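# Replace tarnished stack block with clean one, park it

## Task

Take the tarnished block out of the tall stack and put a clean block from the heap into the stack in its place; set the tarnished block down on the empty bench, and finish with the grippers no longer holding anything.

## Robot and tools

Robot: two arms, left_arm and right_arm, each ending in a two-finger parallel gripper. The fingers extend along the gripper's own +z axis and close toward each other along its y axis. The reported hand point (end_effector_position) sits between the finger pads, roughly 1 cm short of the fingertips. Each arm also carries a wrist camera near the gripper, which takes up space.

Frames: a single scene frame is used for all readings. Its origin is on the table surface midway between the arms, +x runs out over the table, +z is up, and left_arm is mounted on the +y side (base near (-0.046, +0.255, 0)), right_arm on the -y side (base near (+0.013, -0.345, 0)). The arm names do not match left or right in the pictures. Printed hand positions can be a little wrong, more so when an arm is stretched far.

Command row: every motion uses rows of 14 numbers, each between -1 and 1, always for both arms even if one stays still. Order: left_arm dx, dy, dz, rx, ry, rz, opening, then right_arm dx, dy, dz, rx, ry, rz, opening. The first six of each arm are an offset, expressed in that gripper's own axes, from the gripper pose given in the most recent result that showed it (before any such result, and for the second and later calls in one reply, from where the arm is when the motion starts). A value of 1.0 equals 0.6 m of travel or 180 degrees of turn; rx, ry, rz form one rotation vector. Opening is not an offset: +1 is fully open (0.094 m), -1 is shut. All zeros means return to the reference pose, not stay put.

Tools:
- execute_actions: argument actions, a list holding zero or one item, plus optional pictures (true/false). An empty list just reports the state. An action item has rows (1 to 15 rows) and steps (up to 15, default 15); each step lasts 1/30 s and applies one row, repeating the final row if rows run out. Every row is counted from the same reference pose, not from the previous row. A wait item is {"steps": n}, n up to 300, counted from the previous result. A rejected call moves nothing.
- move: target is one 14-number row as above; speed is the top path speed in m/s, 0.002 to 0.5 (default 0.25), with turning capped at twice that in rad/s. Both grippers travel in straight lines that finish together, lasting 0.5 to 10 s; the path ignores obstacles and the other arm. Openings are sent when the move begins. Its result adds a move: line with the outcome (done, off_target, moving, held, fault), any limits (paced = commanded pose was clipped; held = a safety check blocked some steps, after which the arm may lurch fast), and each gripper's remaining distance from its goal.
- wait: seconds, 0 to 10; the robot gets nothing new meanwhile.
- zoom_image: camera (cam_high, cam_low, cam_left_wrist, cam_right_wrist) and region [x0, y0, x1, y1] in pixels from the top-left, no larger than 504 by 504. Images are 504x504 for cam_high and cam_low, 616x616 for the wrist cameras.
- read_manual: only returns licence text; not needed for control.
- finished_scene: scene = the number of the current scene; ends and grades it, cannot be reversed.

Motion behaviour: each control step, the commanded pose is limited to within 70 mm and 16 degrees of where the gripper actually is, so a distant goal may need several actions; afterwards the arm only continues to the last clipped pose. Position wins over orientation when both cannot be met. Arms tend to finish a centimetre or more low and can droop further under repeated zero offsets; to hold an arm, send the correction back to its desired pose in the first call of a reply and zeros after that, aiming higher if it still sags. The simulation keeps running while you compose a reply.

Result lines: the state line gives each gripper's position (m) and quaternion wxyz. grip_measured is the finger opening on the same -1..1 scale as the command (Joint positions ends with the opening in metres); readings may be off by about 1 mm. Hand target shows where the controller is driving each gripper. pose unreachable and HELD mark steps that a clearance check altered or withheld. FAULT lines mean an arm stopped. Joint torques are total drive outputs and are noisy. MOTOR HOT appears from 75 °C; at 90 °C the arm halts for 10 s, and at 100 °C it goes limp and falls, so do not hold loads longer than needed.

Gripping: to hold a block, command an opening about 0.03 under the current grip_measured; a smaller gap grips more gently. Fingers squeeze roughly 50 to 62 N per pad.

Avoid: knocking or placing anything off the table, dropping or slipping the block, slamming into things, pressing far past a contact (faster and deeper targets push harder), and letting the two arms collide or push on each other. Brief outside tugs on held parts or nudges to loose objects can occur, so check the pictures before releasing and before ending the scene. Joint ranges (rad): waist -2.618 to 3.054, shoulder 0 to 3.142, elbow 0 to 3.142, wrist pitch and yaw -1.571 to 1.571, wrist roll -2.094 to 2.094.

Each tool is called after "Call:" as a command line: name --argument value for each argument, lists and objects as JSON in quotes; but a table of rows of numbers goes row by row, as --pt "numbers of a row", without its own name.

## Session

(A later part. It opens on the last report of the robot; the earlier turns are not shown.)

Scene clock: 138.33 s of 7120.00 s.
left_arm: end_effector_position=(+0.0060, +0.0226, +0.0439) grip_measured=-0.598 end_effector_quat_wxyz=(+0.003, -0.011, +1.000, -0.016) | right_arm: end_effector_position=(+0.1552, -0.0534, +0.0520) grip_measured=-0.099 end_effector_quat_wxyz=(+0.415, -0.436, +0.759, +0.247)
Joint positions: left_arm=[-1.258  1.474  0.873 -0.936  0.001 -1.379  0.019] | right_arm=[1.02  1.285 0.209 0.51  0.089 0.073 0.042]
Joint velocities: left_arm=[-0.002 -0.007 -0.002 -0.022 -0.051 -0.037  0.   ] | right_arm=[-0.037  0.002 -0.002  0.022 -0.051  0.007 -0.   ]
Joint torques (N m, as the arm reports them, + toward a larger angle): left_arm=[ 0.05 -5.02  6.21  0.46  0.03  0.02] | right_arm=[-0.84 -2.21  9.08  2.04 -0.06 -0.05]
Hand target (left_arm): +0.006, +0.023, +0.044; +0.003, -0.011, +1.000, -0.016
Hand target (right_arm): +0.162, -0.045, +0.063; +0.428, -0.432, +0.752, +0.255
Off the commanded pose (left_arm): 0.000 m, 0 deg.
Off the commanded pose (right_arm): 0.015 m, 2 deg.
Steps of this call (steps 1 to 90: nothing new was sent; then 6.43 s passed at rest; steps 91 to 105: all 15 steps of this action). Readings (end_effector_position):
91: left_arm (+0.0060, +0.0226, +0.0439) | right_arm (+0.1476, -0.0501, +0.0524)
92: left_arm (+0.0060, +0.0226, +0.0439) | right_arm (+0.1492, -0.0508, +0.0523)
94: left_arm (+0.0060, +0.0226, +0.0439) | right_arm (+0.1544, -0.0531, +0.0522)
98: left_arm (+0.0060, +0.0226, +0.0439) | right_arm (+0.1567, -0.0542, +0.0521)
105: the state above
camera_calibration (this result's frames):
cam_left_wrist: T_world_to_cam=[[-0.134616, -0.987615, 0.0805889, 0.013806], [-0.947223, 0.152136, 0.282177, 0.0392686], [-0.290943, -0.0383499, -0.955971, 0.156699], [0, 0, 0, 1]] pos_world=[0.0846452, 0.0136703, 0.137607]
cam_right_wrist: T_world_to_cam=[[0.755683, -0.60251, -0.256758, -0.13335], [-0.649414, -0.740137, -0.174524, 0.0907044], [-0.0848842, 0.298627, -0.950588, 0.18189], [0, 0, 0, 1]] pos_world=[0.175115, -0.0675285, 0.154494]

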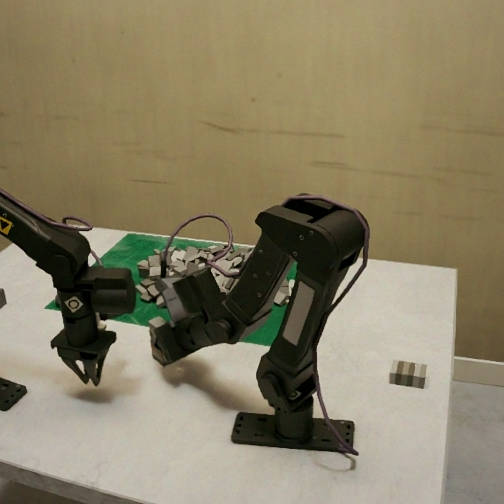

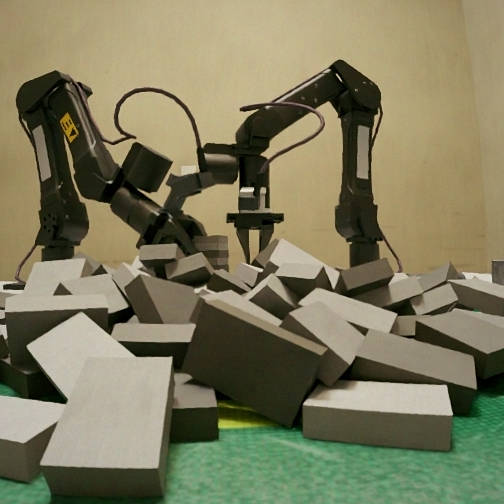

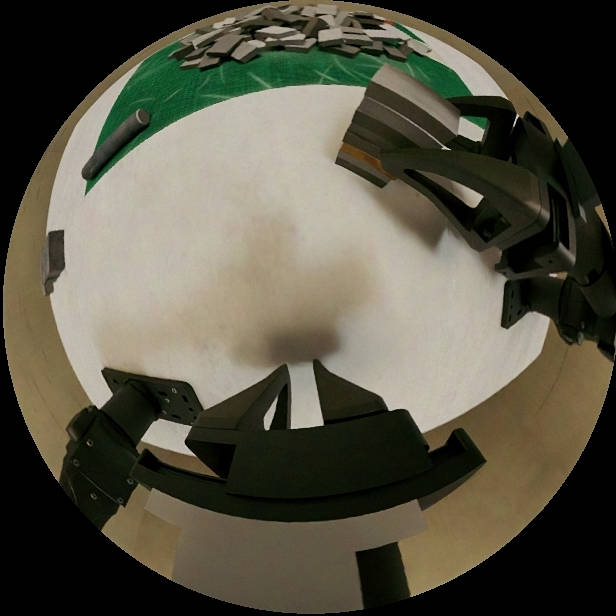

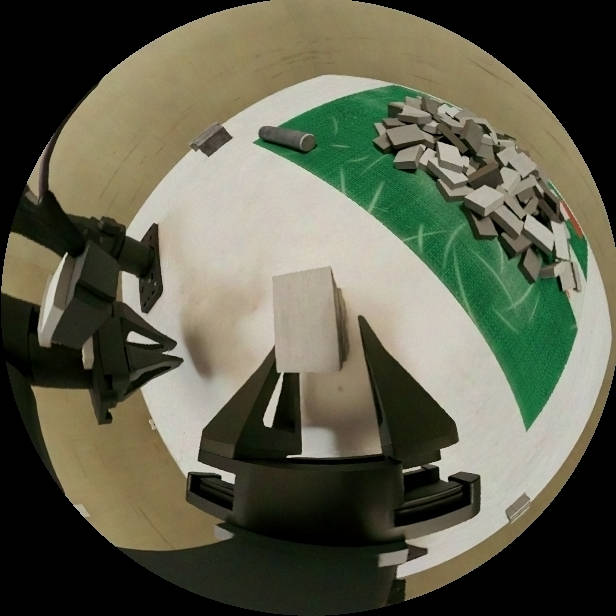

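Call:
execute_actions --actions '[{"rows":[[0,0,0,0,0,0,-0.6,-0.025,-0.002,0.005,0,-0.01,0,-0.25],[0,0,0,0,0,0,-0.6,-0.025,-0.002,0.005,0,-0.01,0,-0.38]],"steps":15}]'

Call:
zoom_image --camera "cam_left_wrist" --region '[320,60,480,220]'

Scene clock: 145.03 s of 7120.00 s.
left_arm: end_effector_position=(+0.0060, +0.0226, +0.0439) grip_measured=-0.598 end_effector_quat_wxyz=(+0.003, -0.011, +1.000, -0.016) | right_arm: end_effector_position=(+0.1539, -0.0527, +0.0520) grip_measured=-0.378 end_effector_quat_wxyz=(+0.413, -0.438, +0.758, +0.250)
Joint positions: left_arm=[-1.258  1.474  0.873 -0.936  0.001 -1.379  0.019] | right_arm=[1.02  1.285 0.209 0.51  0.081 0.071 0.029]
Joint velocities: left_arm=[-0.007 -0.017  0.012  0.007  0.007 -0.11  -0.001] | right_arm=[-0.002 -0.007  0.002 -0.066  0.081 -0.007  0.   ]
Joint torques (N m, as the arm reports them, + toward a larger angle): left_arm=[ 0.04 -4.99  6.2   0.47  0.02  0.02] | right_arm=[-0.8  -2.76  9.26  1.9   0.   -0.05]
Hand target (left_arm): +0.006, +0.023, +0.044; +0.003, -0.011, +1.000, -0.016
Hand target (right_arm): +0.161, -0.045, +0.063; +0.427, -0.432, +0.753, +0.254
Off the commanded pose (left_arm): 0.000 m, 0 deg.
Off the commanded pose (right_arm): 0.016 m, 2 deg.
Steps of this call (steps 1 to 90: nothing new was sent; then 3.20 s passed at rest; steps 91 to 105: all 15 steps of this action). Readings (end_effector_position):
91: left_arm (+0.0060, +0.0226, +0.0439) | right_arm (+0.1548, -0.0532, +0.0520)
92: left_arm (+0.0060, +0.0226, +0.0439) | right_arm (+0.1548, -0.0532, +0.0520)
94: left_arm (+0.0060, +0.0226, +0.0439) | right_arm (+0.1540, -0.0528, +0.0520)
98: left_arm (+0.0060, +0.0226, +0.0439) | right_arm (+0.1539, -0.0527, +0.0520)
105: the state above
camera_calibration (this result's frames):
cam_left_wrist: T_world_to_cam=[[-0.134616, -0.987615, 0.0805889, 0.013806], [-0.947223, 0.152136, 0.282177, 0.0392686], [-0.290943, -0.0383499, -0.955971, 0.156699], [0, 0, 0, 1]] pos_world=[0.0846452, 0.0136703, 0.137607]
cam_right_wrist: T_world_to_cam=[[0.759644, -0.596226, -0.259723, -0.132075], [-0.644068, -0.745047, -0.173439, 0.0892029], [-0.0900971, 0.299031, -0.949981, 0.1823], [0, 0, 0, 1]] pos_world=[0.174207, -0.0667993, 0.154349]

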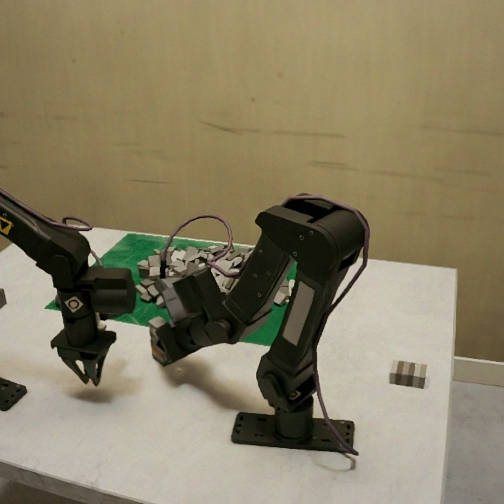

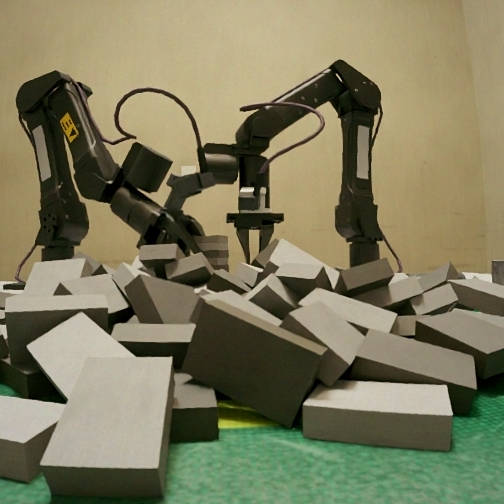

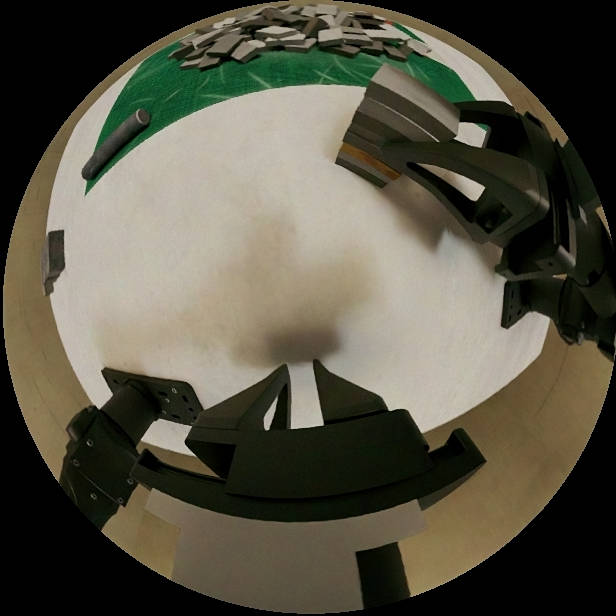

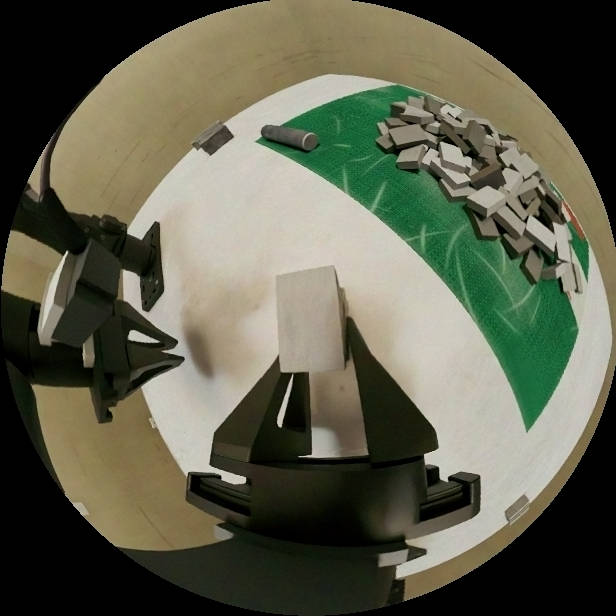

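Region (320, 60, 480, 220) of cam_left_wrist's 616x616 image, scaled by 3.150, with more detail than that image has.

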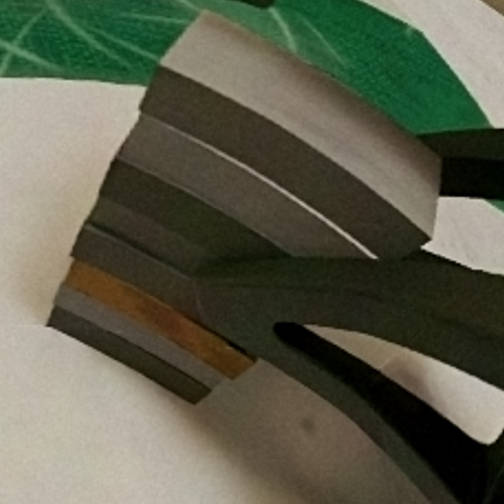

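Call:
execute_actions --actions '[{"rows":[[0,0,0,0,0,0,-0.6,-0.024,-0.003,0.008,0,-0.01,0,-0.36],[0,0,0,0,0,0,-0.6,-0.023,-0.003,0.011,0,-0.01,0,-0.36],[0,0,0,0,0,0,-0.6,-0.022,-0.003,0.014,0,-0.01,0,-0.36],[0,0,0,0,0,0,-0.6,-0.021,-0.003,0.017,0,-0.01,0,-0.36]],"steps":15}]'

Call:
zoom_image --camera "cam_left_wrist" --region '[320,60,480,220]'

Scene clock: 154.73 s of 7120.00 s.
left_arm: end_effector_position=(+0.0060, +0.0226, +0.0439) grip_measured=-0.598 end_effector_quat_wxyz=(+0.003, -0.011, +1.000, -0.016) | right_arm: end_effector_position=(+0.1547, -0.0503, +0.0443) grip_measured=-0.361 end_effector_quat_wxyz=(+0.406, -0.442, +0.761, +0.247)
Joint positions: left_arm=[-1.258  1.474  0.873 -0.936  0.001 -1.379  0.019] | right_arm=[1.017 1.34  0.215 0.543 0.074 0.069 0.03 ]
Joint velocities: left_arm=[-0.012 -0.007  0.007  0.051 -0.022  0.007 -0.001] | right_arm=[ 0.007 -0.002 -0.027  0.022  0.007 -0.051 -0.   ]
Joint torques (N m, as the arm reports them, + toward a larger angle): left_arm=[ 0.07 -5.01  6.18  0.46  0.01  0.01] | right_arm=[-0.9  -2.54  8.76  2.09 -0.07 -0.08]
Hand target (left_arm): +0.006, +0.023, +0.044; +0.003, -0.011, +1.000, -0.016
Hand target (right_arm): +0.163, -0.041, +0.057; +0.425, -0.434, +0.752, +0.257
Off the commanded pose (left_arm): 0.000 m, 0 deg.
Off the commanded pose (right_arm): 0.018 m, 3 deg.
Steps of this call (steps 1 to 90: nothing new was sent; then 6.20 s passed at rest; steps 91 to 105: all 15 steps of this action). Readings (end_effector_position):
91: left_arm (+0.0060, +0.0226, +0.0439) | right_arm (+0.1537, -0.0527, +0.0520)
92: left_arm (+0.0060, +0.0226, +0.0439) | right_arm (+0.1536, -0.0525, +0.0514)
94: left_arm (+0.0060, +0.0226, +0.0439) | right_arm (+0.1541, -0.0516, +0.0486)
98: left_arm (+0.0060, +0.0226, +0.0439) | right_arm (+0.1543, -0.0513, +0.0428)
105: the state above
camera_calibration (this result's frames):
cam_left_wrist: T_world_to_cam=[[-0.134616, -0.987615, 0.0805889, 0.013806], [-0.947223, 0.152136, 0.282177, 0.0392686], [-0.290943, -0.0383499, -0.955971, 0.156699], [0, 0, 0, 1]] pos_world=[0.0846452, 0.0136703, 0.137607]
cam_right_wrist: T_world_to_cam=[[0.75991, -0.59688, -0.257433, -0.133409], [-0.642452, -0.749933, -0.157657, 0.0889993], [-0.0989549, 0.285193, -0.953348, 0.175171], [0, 0, 0, 1]] pos_world=[0.175891, -0.0628433, 0.146687]

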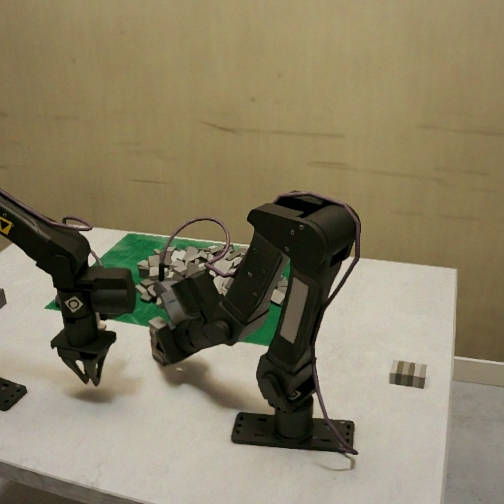

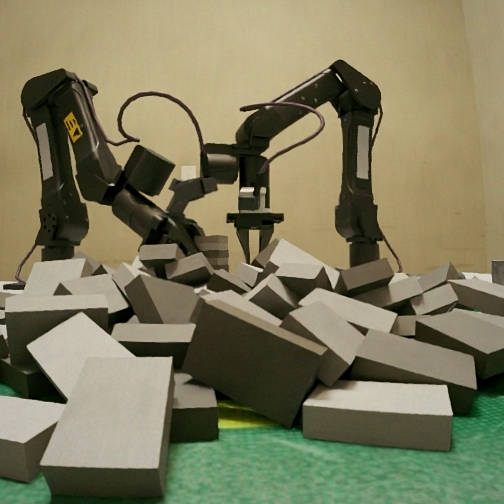

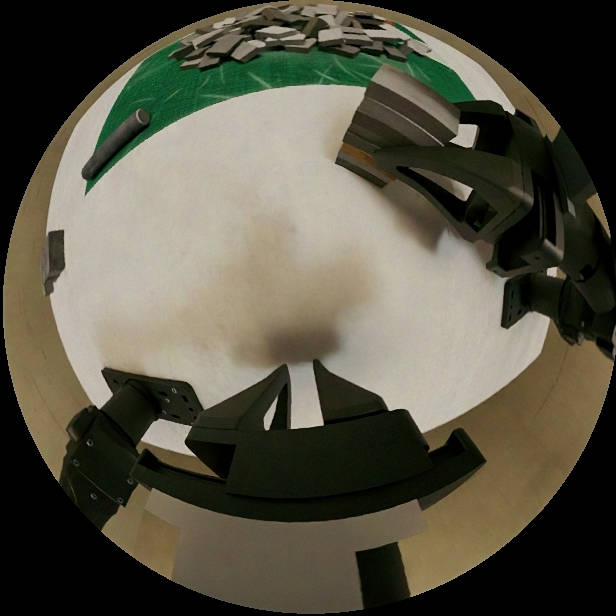

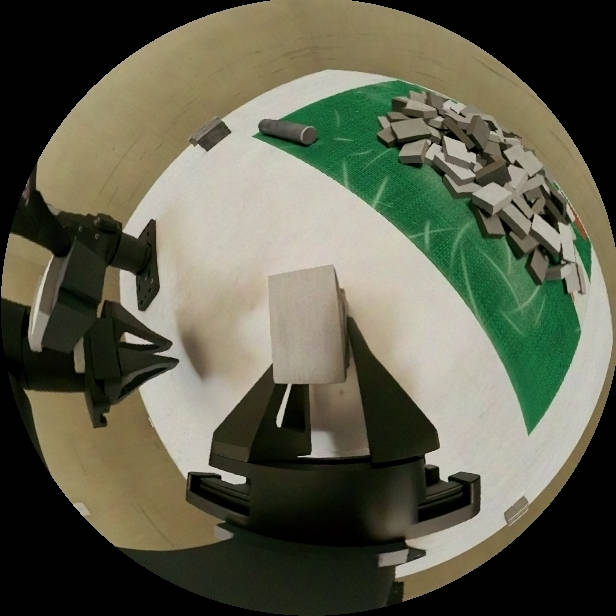

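Region (320, 60, 480, 220) of cam_left_wrist's 616x616 image, scaled by 3.150, with more detail than that image has.

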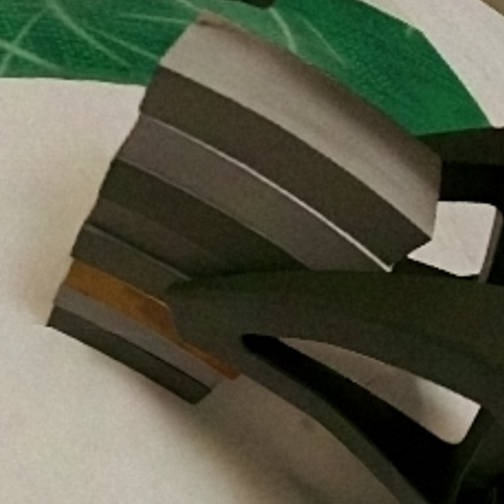

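Call:
execute_actions --actions '[{"rows":[[0,0,0,0,0,0,-0.6,-0.031,-0.004,0.005,0,-0.015,0,-0.38],[0,0,0,0,0,0,-0.6,-0.033,-0.004,0.005,0,-0.015,0,-0.38],[0,0,0,0,0,0,-0.6,-0.035,-0.004,0.005,0,-0.015,0,-0.40]],"steps":15}]'

Call:
zoom_image --camera "cam_left_wrist" --region '[320,60,480,220]'

Scene clock: 161.67 s of 7120.00 s.
left_arm: end_effector_position=(+0.0060, +0.0226, +0.0439) grip_measured=-0.598 end_effector_quat_wxyz=(+0.003, -0.011, +1.000, -0.016) | right_arm: end_effector_position=(+0.1553, -0.0499, +0.0445) grip_measured=-0.398 end_effector_quat_wxyz=(+0.405, -0.443, +0.761, +0.247)
Joint positions: left_arm=[-1.258  1.474  0.873 -0.936  0.001 -1.379  0.019] | right_arm=[1.012 1.34  0.22  0.535 0.066 0.065 0.028]
Joint velocities: left_arm=[-0.002  0.002  0.002  0.066  0.007 -0.037  0.   ] | right_arm=[ 0.002  0.007 -0.007 -0.139 -0.037 -0.037  0.001]
Joint torques (N m, as the arm reports them, + toward a larger angle): left_arm=[ 0.05 -5.    6.21  0.46  0.03  0.02] | right_arm=[-0.91 -3.56  9.22  2.   -0.07 -0.06]
Hand target (left_arm): +0.006, +0.023, +0.044; +0.003, -0.011, +1.000, -0.016
Hand target (right_arm): +0.163, -0.040, +0.060; +0.424, -0.436, +0.751, +0.257
Off the commanded pose (left_arm): 0.000 m, 0 deg.
Off the commanded pose (right_arm): 0.021 m, 3 deg.
Steps of this call (steps 1 to 90: nothing new was sent; then 3.43 s passed at rest; steps 91 to 105: all 15 steps of this action). Readings (end_effector_position):
91: left_arm (+0.0060, +0.0226, +0.0439) | right_arm (+0.1550, -0.0503, +0.0444)
92: left_arm (+0.0060, +0.0226, +0.0439) | right_arm (+0.1551, -0.0504, +0.0444)
94: left_arm (+0.0060, +0.0226, +0.0439) | right_arm (+0.1552, -0.0500, +0.0446)
98: left_arm (+0.0060, +0.0226, +0.0439) | right_arm (+0.1554, -0.0500, +0.0445)
105: the state above
camera_calibration (this result's frames):
cam_left_wrist: T_world_to_cam=[[-0.134616, -0.987615, 0.0805889, 0.013806], [-0.947223, 0.152136, 0.282177, 0.0392686], [-0.290943, -0.0383499, -0.955971, 0.156699], [0, 0, 0, 1]] pos_world=[0.0846452, 0.0136703, 0.137607]
cam_right_wrist: T_world_to_cam=[[0.761285, -0.595234, -0.25718, -0.133782], [-0.640444, -0.75226, -0.154714, 0.0891829], [-0.101375, 0.282491, -0.953898, 0.175578], [0, 0, 0, 1]] pos_world=[0.176762, -0.0621421, 0.146876]

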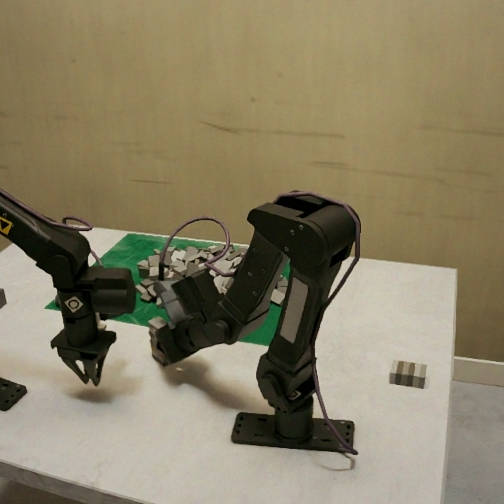

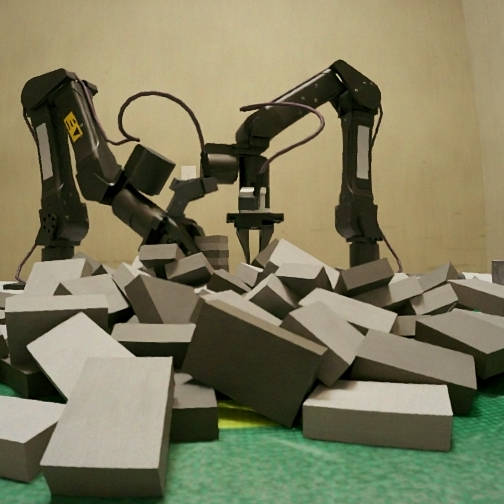

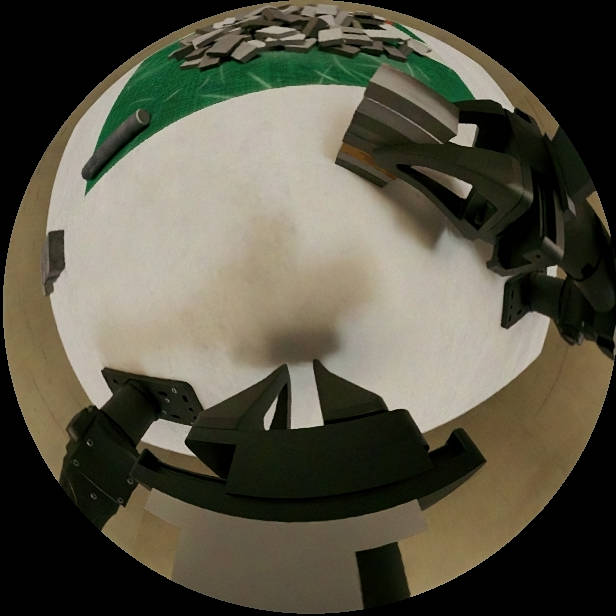

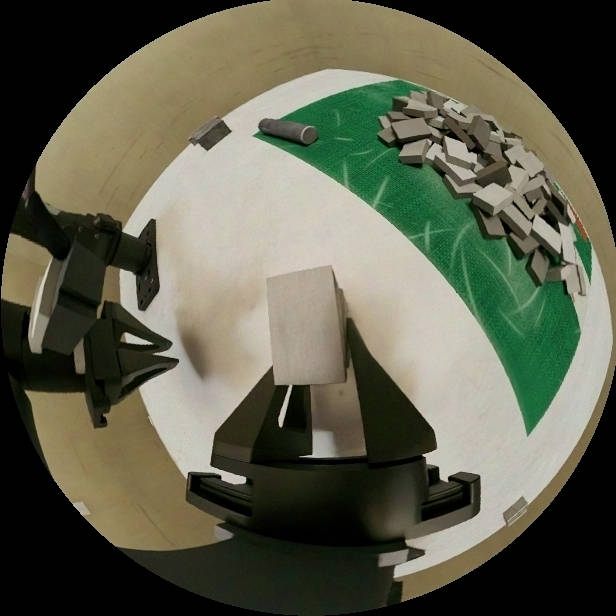

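Region (320, 60, 480, 220) of cam_left_wrist's 616x616 image, scaled by 3.150, with more detail than that image has.

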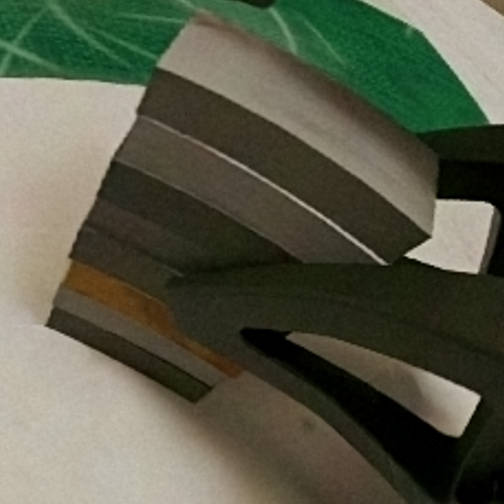

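Call:
execute_actions --actions '[{"rows":[[0,0,0,0,0,0,-0.6,-0.037,-0.002,0.004,0,-0.017,0,-0.40],[0,0,0,0,0,0,-0.6,-0.041,-0.002,0.004,0,-0.021,0,-0.40]],"steps":15}]'

Call:
zoom_image --camera "cam_left_wrist" --region '[320,60,480,220]'

Scene clock: 168.23 s of 7120.00 s.
left_arm: end_effector_position=(+0.0060, +0.0226, +0.0439) grip_measured=-0.598 end_effector_quat_wxyz=(+0.003, -0.011, +1.000, -0.016) | right_arm: end_effector_position=(+0.1553, -0.0499, +0.0445) grip_measured=-0.398 end_effector_quat_wxyz=(+0.405, -0.443, +0.761, +0.247)
Joint positions: left_arm=[-1.258  1.474  0.873 -0.936  0.001 -1.379  0.019] | right_arm=[1.012 1.34  0.22  0.535 0.066 0.064 0.028]
Joint velocities: left_arm=[-0.017 -0.012  0.022 -0.007 -0.066 -0.022  0.   ] | right_arm=[-0.027  0.007  0.002 -0.007  0.007  0.066 -0.   ]
Joint torques (N m, as the arm reports them, + toward a larger angle): left_arm=[ 0.07 -4.97  6.21  0.47  0.02  0.02] | right_arm=[-0.81 -3.68  9.28  2.13 -0.07 -0.07]
Hand target (left_arm): +0.006, +0.023, +0.044; +0.003, -0.011, +1.000, -0.016
Hand target (right_arm): +0.164, -0.038, +0.064; +0.430, -0.435, +0.747, +0.262
Off the commanded pose (left_arm): 0.000 m, 0 deg.
Off the commanded pose (right_arm): 0.025 m, 4 deg.
Steps of this call (steps 1 to 90: nothing new was sent; then 3.07 s passed at rest; steps 91 to 105: all 15 steps of this action). Readings (end_effector_position):
91: left_arm (+0.0060, +0.0226, +0.0439) | right_arm (+0.1553, -0.0499, +0.0445)
92: left_arm (+0.0060, +0.0226, +0.0439) | right_arm (+0.1553, -0.0499, +0.0445)
94: left_arm (+0.0060, +0.0226, +0.0439) | right_arm (+0.1553, -0.0499, +0.0445)
98: left_arm (+0.0060, +0.0226, +0.0439) | right_arm (+0.1553, -0.0499, +0.0445)
105: the state above
camera_calibration (this result's frames):
cam_left_wrist: T_world_to_cam=[[-0.134616, -0.987615, 0.0805889, 0.013806], [-0.947223, 0.152136, 0.282177, 0.0392686], [-0.290943, -0.0383499, -0.955971, 0.156699], [0, 0, 0, 1]] pos_world=[0.0846452, 0.0136703, 0.137607]
cam_right_wrist: T_world_to_cam=[[0.761482, -0.595113, -0.256877, -0.13382], [-0.640243, -0.752418, -0.154779, 0.0891467], [-0.101167, 0.282325, -0.953969, 0.175541], [0, 0, 0, 1]] pos_world=[0.176736, -0.0621221, 0.146883]

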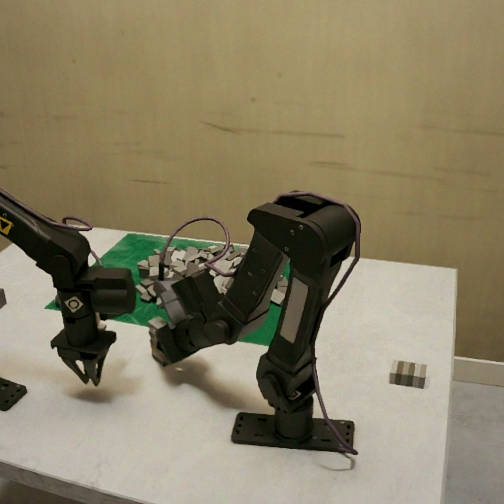

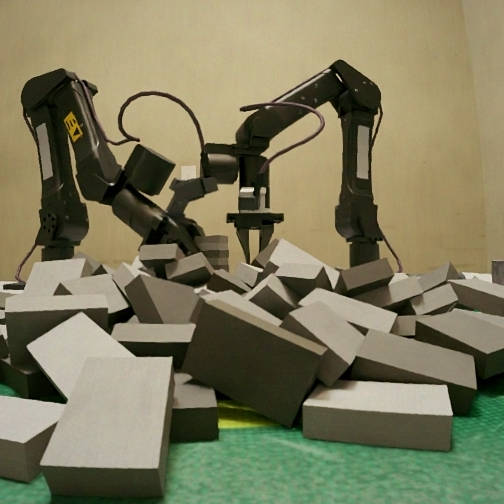

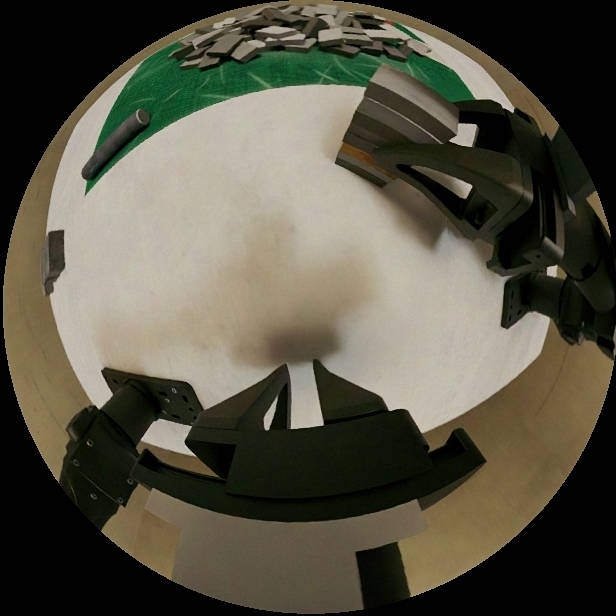

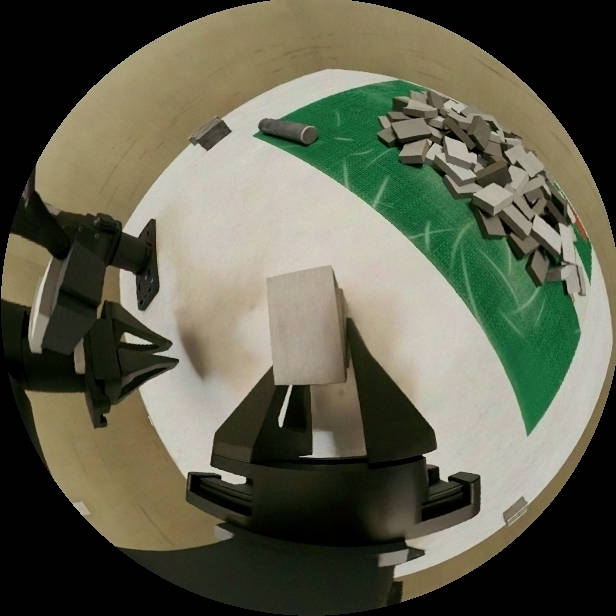

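Region (320, 60, 480, 220) of cam_left_wrist's 616x616 image, scaled by 3.150, with more detail than that image has.

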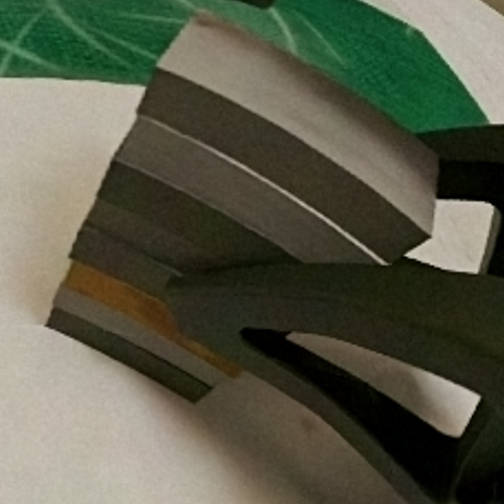

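Call:
execute_actions --actions '[{"rows":[[0,0,0,0,0,0,-0.6,-0.044,-0.002,0.004,0,-0.023,0,-0.40],[0,0,0,0,0,0,-0.6,-0.047,-0.002,0.004,0,-0.026,0,-0.40]],"steps":15}]'

Call:
zoom_image --camera "cam_left_wrist" --region '[320,60,480,220]'

Scene clock: 181.33 s of 7120.00 s.
left_arm: end_effector_position=(+0.0060, +0.0226, +0.0439) grip_measured=-0.598 end_effector_quat_wxyz=(+0.003, -0.011, +1.000, -0.016) | right_arm: end_effector_position=(+0.1554, -0.0499, +0.0446) grip_measured=-0.398 end_effector_quat_wxyz=(+0.405, -0.444, +0.760, +0.247)
Joint positions: left_arm=[-1.258  1.474  0.873 -0.936  0.001 -1.379  0.019] | right_arm=[1.012 1.34  0.22  0.536 0.066 0.063 0.028]
Joint velocities: left_arm=[ 0.012 -0.002 -0.017  0.037 -0.037 -0.007  0.   ] | right_arm=[-0.027  0.002 -0.027 -0.022  0.081 -0.051 -0.   ]
Joint torques (N m, as the arm reports them, + toward a larger angle): left_arm=[ 0.05 -4.99  6.19  0.47  0.03  0.02] | right_arm=[-0.8  -3.64  9.18  2.28 -0.07 -0.08]
Hand target (left_arm): +0.006, +0.023, +0.044; +0.003, -0.011, +1.000, -0.016
Hand target (right_arm): +0.165, -0.037, +0.067; +0.435, -0.433, +0.744, +0.265
Off the commanded pose (left_arm): 0.000 m, 0 deg.
Off the commanded pose (right_arm): 0.028 m, 5 deg.
Steps of this call (steps 1 to 90: nothing new was sent; then 9.60 s passed at rest; steps 91 to 105: all 15 steps of this action). Readings (end_effector_position):
91: left_arm (+0.0060, +0.0226, +0.0439) | right_arm (+0.1553, -0.0499, +0.0445)
92: left_arm (+0.0060, +0.0226, +0.0439) | right_arm (+0.1553, -0.0499, +0.0445)
94: left_arm (+0.0060, +0.0226, +0.0439) | right_arm (+0.1553, -0.0499, +0.0445)
98: left_arm (+0.0060, +0.0226, +0.0439) | right_arm (+0.1554, -0.0499, +0.0446)
105: the state above
camera_calibration (this result's frames):
cam_left_wrist: T_world_to_cam=[[-0.134616, -0.987615, 0.0805889, 0.013806], [-0.947223, 0.152136, 0.282177, 0.0392686], [-0.290943, -0.0383499, -0.955971, 0.156699], [0, 0, 0, 1]] pos_world=[0.0846452, 0.0136703, 0.137607]
cam_right_wrist: T_world_to_cam=[[0.762111, -0.594661, -0.256056, -0.133899], [-0.639615, -0.752837, -0.155337, 0.0891148], [-0.100396, 0.282161, -0.954099, 0.175483], [0, 0, 0, 1]] pos_world=[0.176663, -0.0620501, 0.146985]

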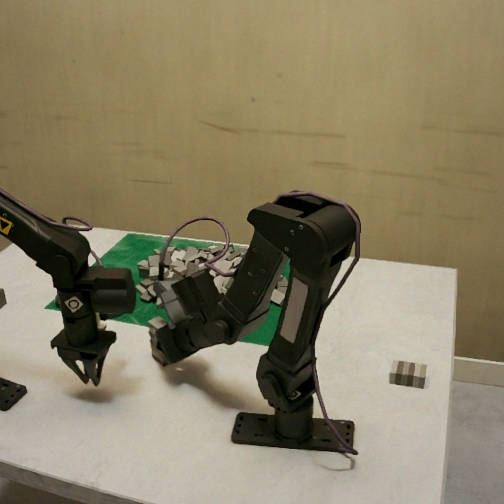

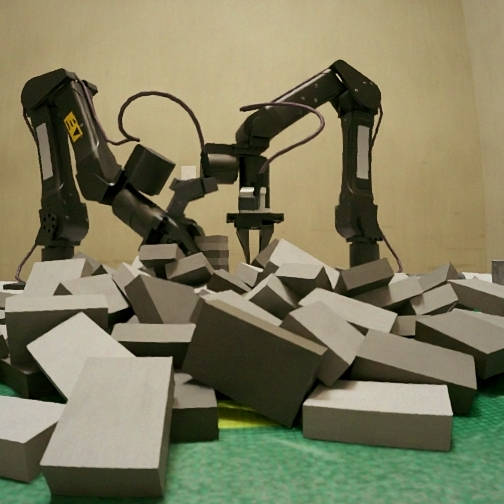

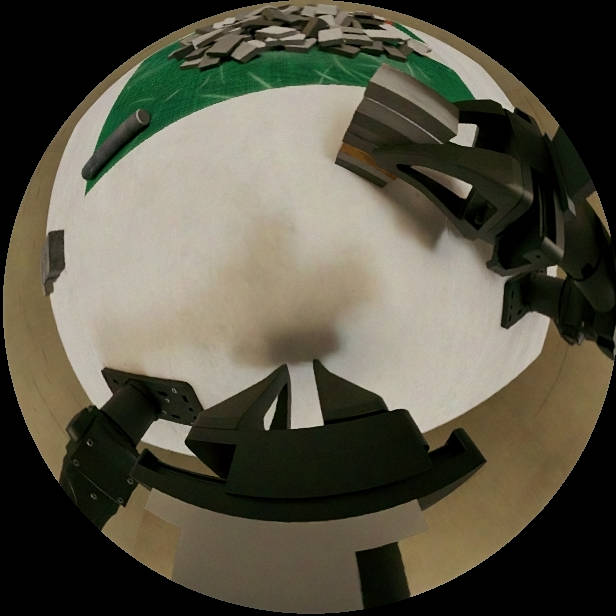

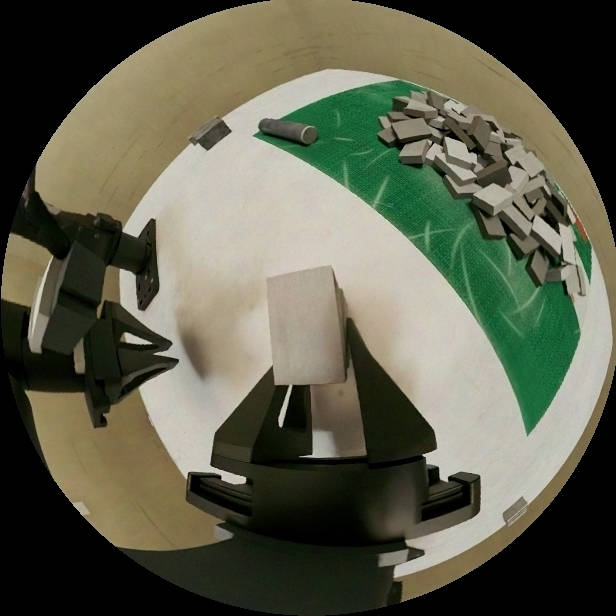

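Region (320, 60, 480, 220) of cam_left_wrist's 616x616 image, scaled by 3.150, with more detail than that image has.

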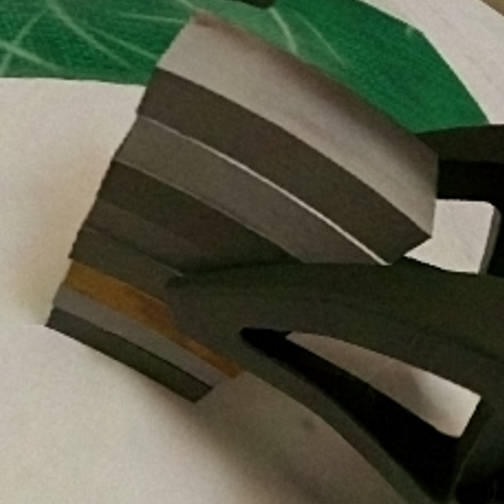

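Starting to move; a bit more.

Call:
execute_actions --actions '[{"rows":[[0,0,0,0,0,0,-0.6,-0.05,-0.002,0.004,0,-0.028,0,-0.40],[0,0,0,0,0,0,-0.6,-0.053,-0.002,0.004,0,-0.030,0,-0.40]],"steps":15}]'

Call:
zoom_image --camera "cam_left_wrist" --region '[320,60,480,220]'

Scene clock: 187.10 s of 7120.00 s.
left_arm: end_effector_position=(+0.0060, +0.0226, +0.0439) grip_measured=-0.598 end_effector_quat_wxyz=(+0.003, -0.011, +1.000, -0.016) | right_arm: end_effector_position=(+0.1554, -0.0498, +0.0446) grip_measured=-0.398 end_effector_quat_wxyz=(+0.405, -0.444, +0.760, +0.247)
Joint positions: left_arm=[-1.258  1.474  0.873 -0.936  0.001 -1.379  0.019] | right_arm=[1.012 1.34  0.22  0.536 0.066 0.061 0.028]
Joint velocities: left_arm=[-0.007  0.007 -0.022 -0.007 -0.037 -0.037 -0.   ] | right_arm=[-0.007  0.002 -0.017 -0.037  0.051 -0.007 -0.   ]
Joint torques (N m, as the arm reports them, + toward a larger angle): left_arm=[ 0.05 -5.01  6.2   0.47  0.02  0.01] | right_arm=[-0.79 -3.73  9.32  2.36 -0.05 -0.08]
Hand target (left_arm): +0.006, +0.023, +0.044; +0.003, -0.011, +1.000, -0.016
Hand target (right_arm): +0.165, -0.035, +0.070; +0.440, -0.432, +0.741, +0.267
Off the commanded pose (left_arm): 0.000 m, 0 deg.
Off the commanded pose (right_arm): 0.032 m, 5 deg.
Steps of this call (steps 1 to 90: nothing new was sent; then 2.27 s passed at rest; steps 91 to 105: all 15 steps of this action). Readings (end_effector_position):
91: left_arm (+0.0060, +0.0226, +0.0439) | right_arm (+0.1554, -0.0499, +0.0446)
92: left_arm (+0.0060, +0.0226, +0.0439) | right_arm (+0.1554, -0.0498, +0.0446)
94: left_arm (+0.0060, +0.0226, +0.0439) | right_arm (+0.1554, -0.0498, +0.0446)
98: left_arm (+0.0060, +0.0226, +0.0439) | right_arm (+0.1554, -0.0498, +0.0446)
105: the state above
camera_calibration (this result's frames):
cam_left_wrist: T_world_to_cam=[[-0.134616, -0.987615, 0.0805889, 0.013806], [-0.947223, 0.152136, 0.282177, 0.0392686], [-0.290943, -0.0383499, -0.955971, 0.156699], [0, 0, 0, 1]] pos_world=[0.0846452, 0.0136703, 0.137607]
cam_right_wrist: T_world_to_cam=[[0.763132, -0.593965, -0.254627, -0.134054], [-0.638583, -0.75357, -0.156024, 0.0890103], [-0.0992065, 0.281668, -0.95437, 0.175349], [0, 0, 0, 1]] pos_world=[0.176537, -0.0619383, 0.147102]

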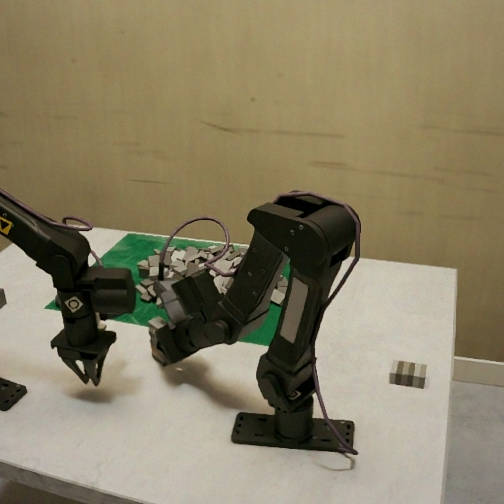

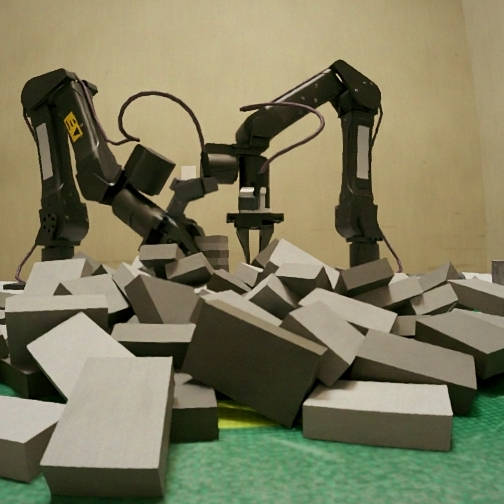

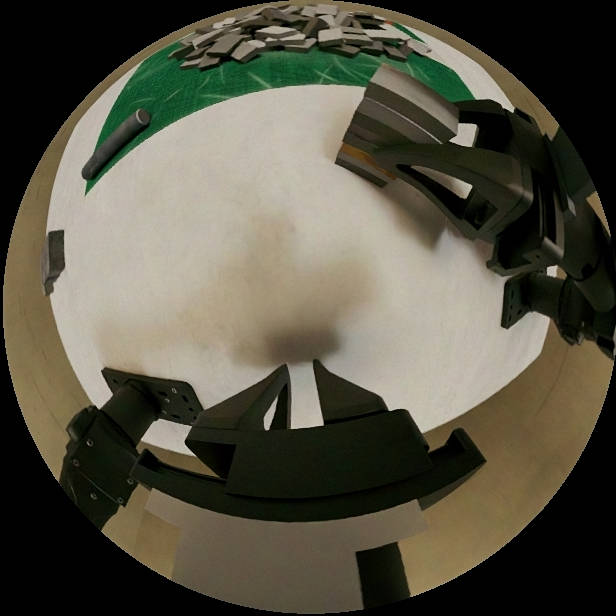

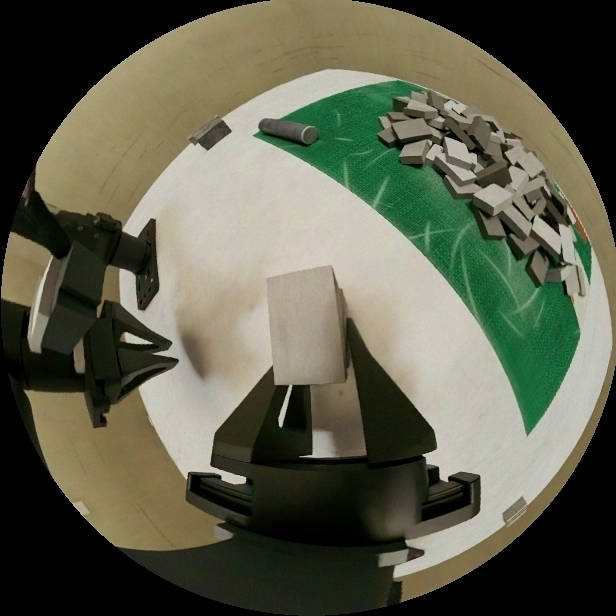

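Region (320, 60, 480, 220) of cam_left_wrist's 616x616 image, scaled by 3.150, with more detail than that image has.

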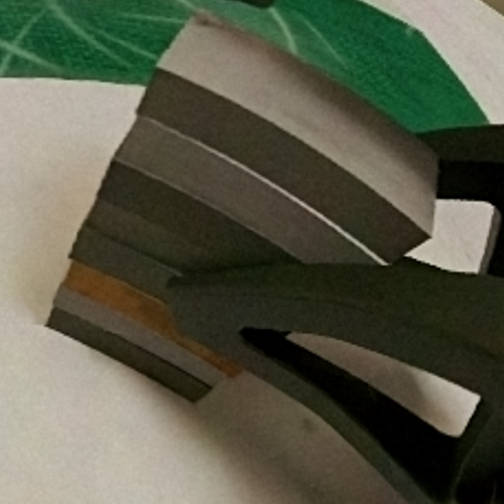

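Call:
execute_actions --actions '[{"rows":[[0,0,0,0,0,0,-0.6,-0.042,-0.002,0.004,0,-0.022,0,-0.40],[0,0,0,0,0,0,-0.6,-0.042,-0.002,0.004,0,-0.022,0,-0.40],[0,0,0,0,0,0,-0.6,-0.042,-0.002,0.004,0,-0.022,0,-0.28]],"steps":15}]'

Scene clock: 201.57 s of 7120.00 s.
left_arm: end_effector_position=(+0.0060, +0.0226, +0.0439) grip_measured=-0.598 end_effector_quat_wxyz=(+0.003, -0.011, +1.000, -0.016) | right_arm: end_effector_position=(+0.1556, -0.0493, +0.0454) grip_measured=-0.281 end_effector_quat_wxyz=(+0.407, -0.444, +0.759, +0.247)
Joint positions: left_arm=[-1.258  1.474  0.873 -0.936  0.001 -1.379  0.019] | right_arm=[1.012 1.34  0.22  0.54  0.066 0.06  0.034]
Joint velocities: left_arm=[-0.012 -0.007  0.012 -0.022 -0.051  0.051 -0.   ] | right_arm=[ 0.002 -0.012 -0.002 -0.022 -0.037 -0.037 -0.   ]
Joint torques (N m, as the arm reports them, + toward a larger angle): left_arm=[ 0.05 -5.03  6.19  0.46  0.03  0.02] | right_arm=[-0.78 -3.59  9.22  2.12 -0.06 -0.05]
Hand target (left_arm): +0.006, +0.023, +0.044; +0.003, -0.011, +1.000, -0.016
Hand target (right_arm): +0.164, -0.038, +0.065; +0.431, -0.435, +0.746, +0.262
Off the commanded pose (left_arm): 0.000 m, 0 deg.
Off the commanded pose (right_arm): 0.024 m, 4 deg.
Steps of this call (steps 1 to 90: nothing new was sent; then 10.97 s passed at rest; steps 91 to 105: all 15 steps of this action). Readings (end_effector_position):
91: left_arm (+0.0060, +0.0226, +0.0439) | right_arm (+0.1554, -0.0498, +0.0446)
92: left_arm (+0.0060, +0.0226, +0.0439) | right_arm (+0.1554, -0.0498, +0.0446)
94: left_arm (+0.0060, +0.0226, +0.0439) | right_arm (+0.1555, -0.0496, +0.0449)
98: left_arm (+0.0060, +0.0226, +0.0439) | right_arm (+0.1556, -0.0494, +0.0453)
105: the state above
camera_calibration (this result's frames):
cam_left_wrist: T_world_to_cam=[[-0.134616, -0.987615, 0.0805889, 0.013806], [-0.947223, 0.152136, 0.282177, 0.0392686], [-0.290943, -0.0383499, -0.955971, 0.156699], [0, 0, 0, 1]] pos_world=[0.0846452, 0.0136703, 0.137607]
cam_right_wrist: T_world_to_cam=[[0.764305, -0.592593, -0.254305, -0.13386], [-0.637532, -0.753648, -0.159897, 0.0896355], [-0.0969027, 0.284338, -0.953814, 0.175739], [0, 0, 0, 1]] pos_world=[0.176485, -0.0617399, 0.147913]

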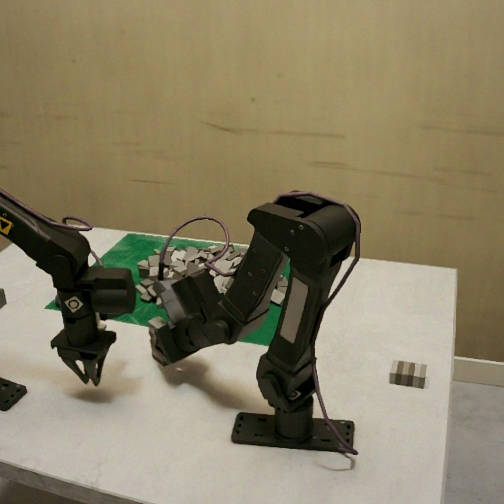

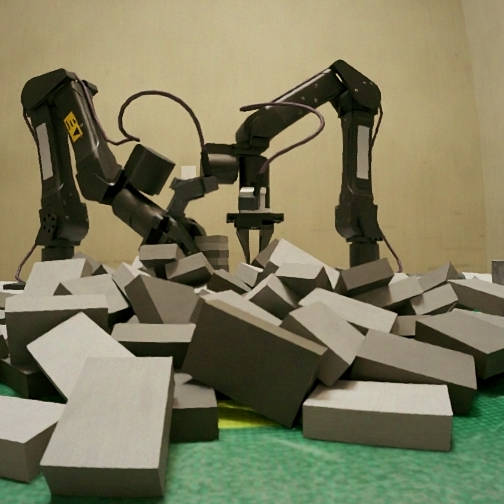

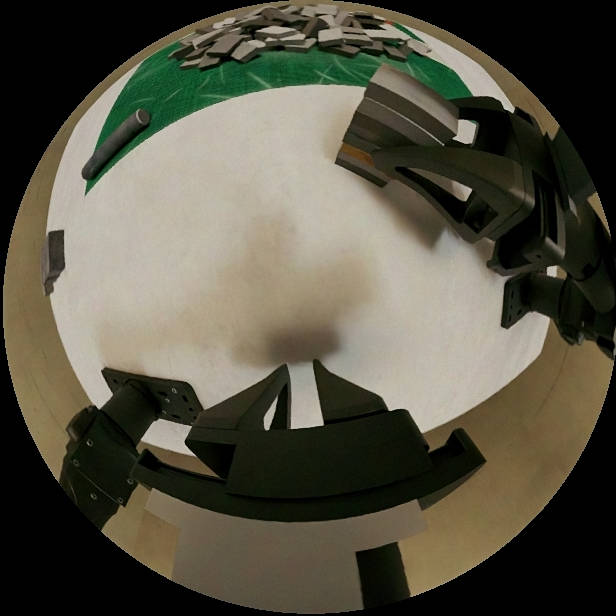

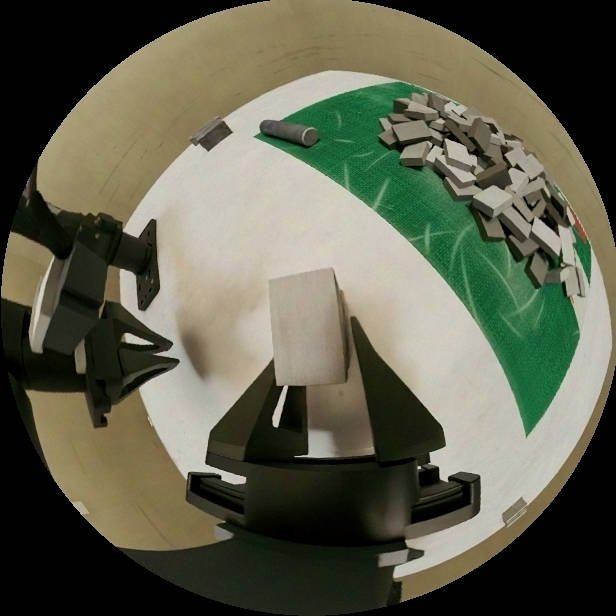

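Call:
execute_actions --actions '[{"rows":[[0,0,0,0,0,0,-0.6,-0.046,-0.002,0.004,0,-0.025,0,-0.28]],"steps":15}]' --pictures false

Scene clock: 206.23 s of 7120.00 s.
left_arm: end_effector_position=(+0.0060, +0.0226, +0.0439) grip_measured=-0.598 end_effector_quat_wxyz=(+0.003, -0.011, +1.000, -0.016) | right_arm: end_effector_position=(+0.1563, -0.0477, +0.0482) grip_measured=-0.281 end_effector_quat_wxyz=(+0.412, -0.444, +0.756, +0.250)
Joint positions: left_arm=[-1.258  1.474  0.873 -0.936  0.001 -1.379  0.019] | right_arm=[1.012 1.34  0.22  0.553 0.066 0.057 0.034]
Joint velocities: left_arm=[ 0.007  0.007 -0.012  0.007 -0.007 -0.037 -0.   ] | right_arm=[ 0.007 -0.002 -0.012  0.022  0.022 -0.022 -0.001]
Joint torques (N m, as the arm reports them, + toward a larger angle): left_arm=[ 0.06 -5.02  6.2   0.46  0.03  0.02] | right_arm=[-0.77 -3.53  9.29  2.13 -0.07 -0.07]
Hand target (left_arm): +0.006, +0.023, +0.044; +0.003, -0.011, +1.000, -0.016
Hand target (right_arm): +0.165, -0.036, +0.068; +0.436, -0.434, +0.742, +0.264
Off the commanded pose (left_arm): 0.000 m, 0 deg.
Off the commanded pose (right_arm): 0.024 m, 4 deg.
Steps of this call (steps 1 to 90: nothing new was sent; then 1.17 s passed at rest; steps 91 to 105: all 15 steps of this action). Readings (end_effector_position):
91: left_arm (+0.0060, +0.0226, +0.0439) | right_arm (+0.1557, -0.0492, +0.0457)
92: left_arm (+0.0060, +0.0226, +0.0439) | right_arm (+0.1558, -0.0490, +0.0461)
94: left_arm (+0.0060, +0.0226, +0.0439) | right_arm (+0.1560, -0.0485, +0.0468)
98: left_arm (+0.0060, +0.0226, +0.0439) | right_arm (+0.1562, -0.0480, +0.0477)
105: the state above


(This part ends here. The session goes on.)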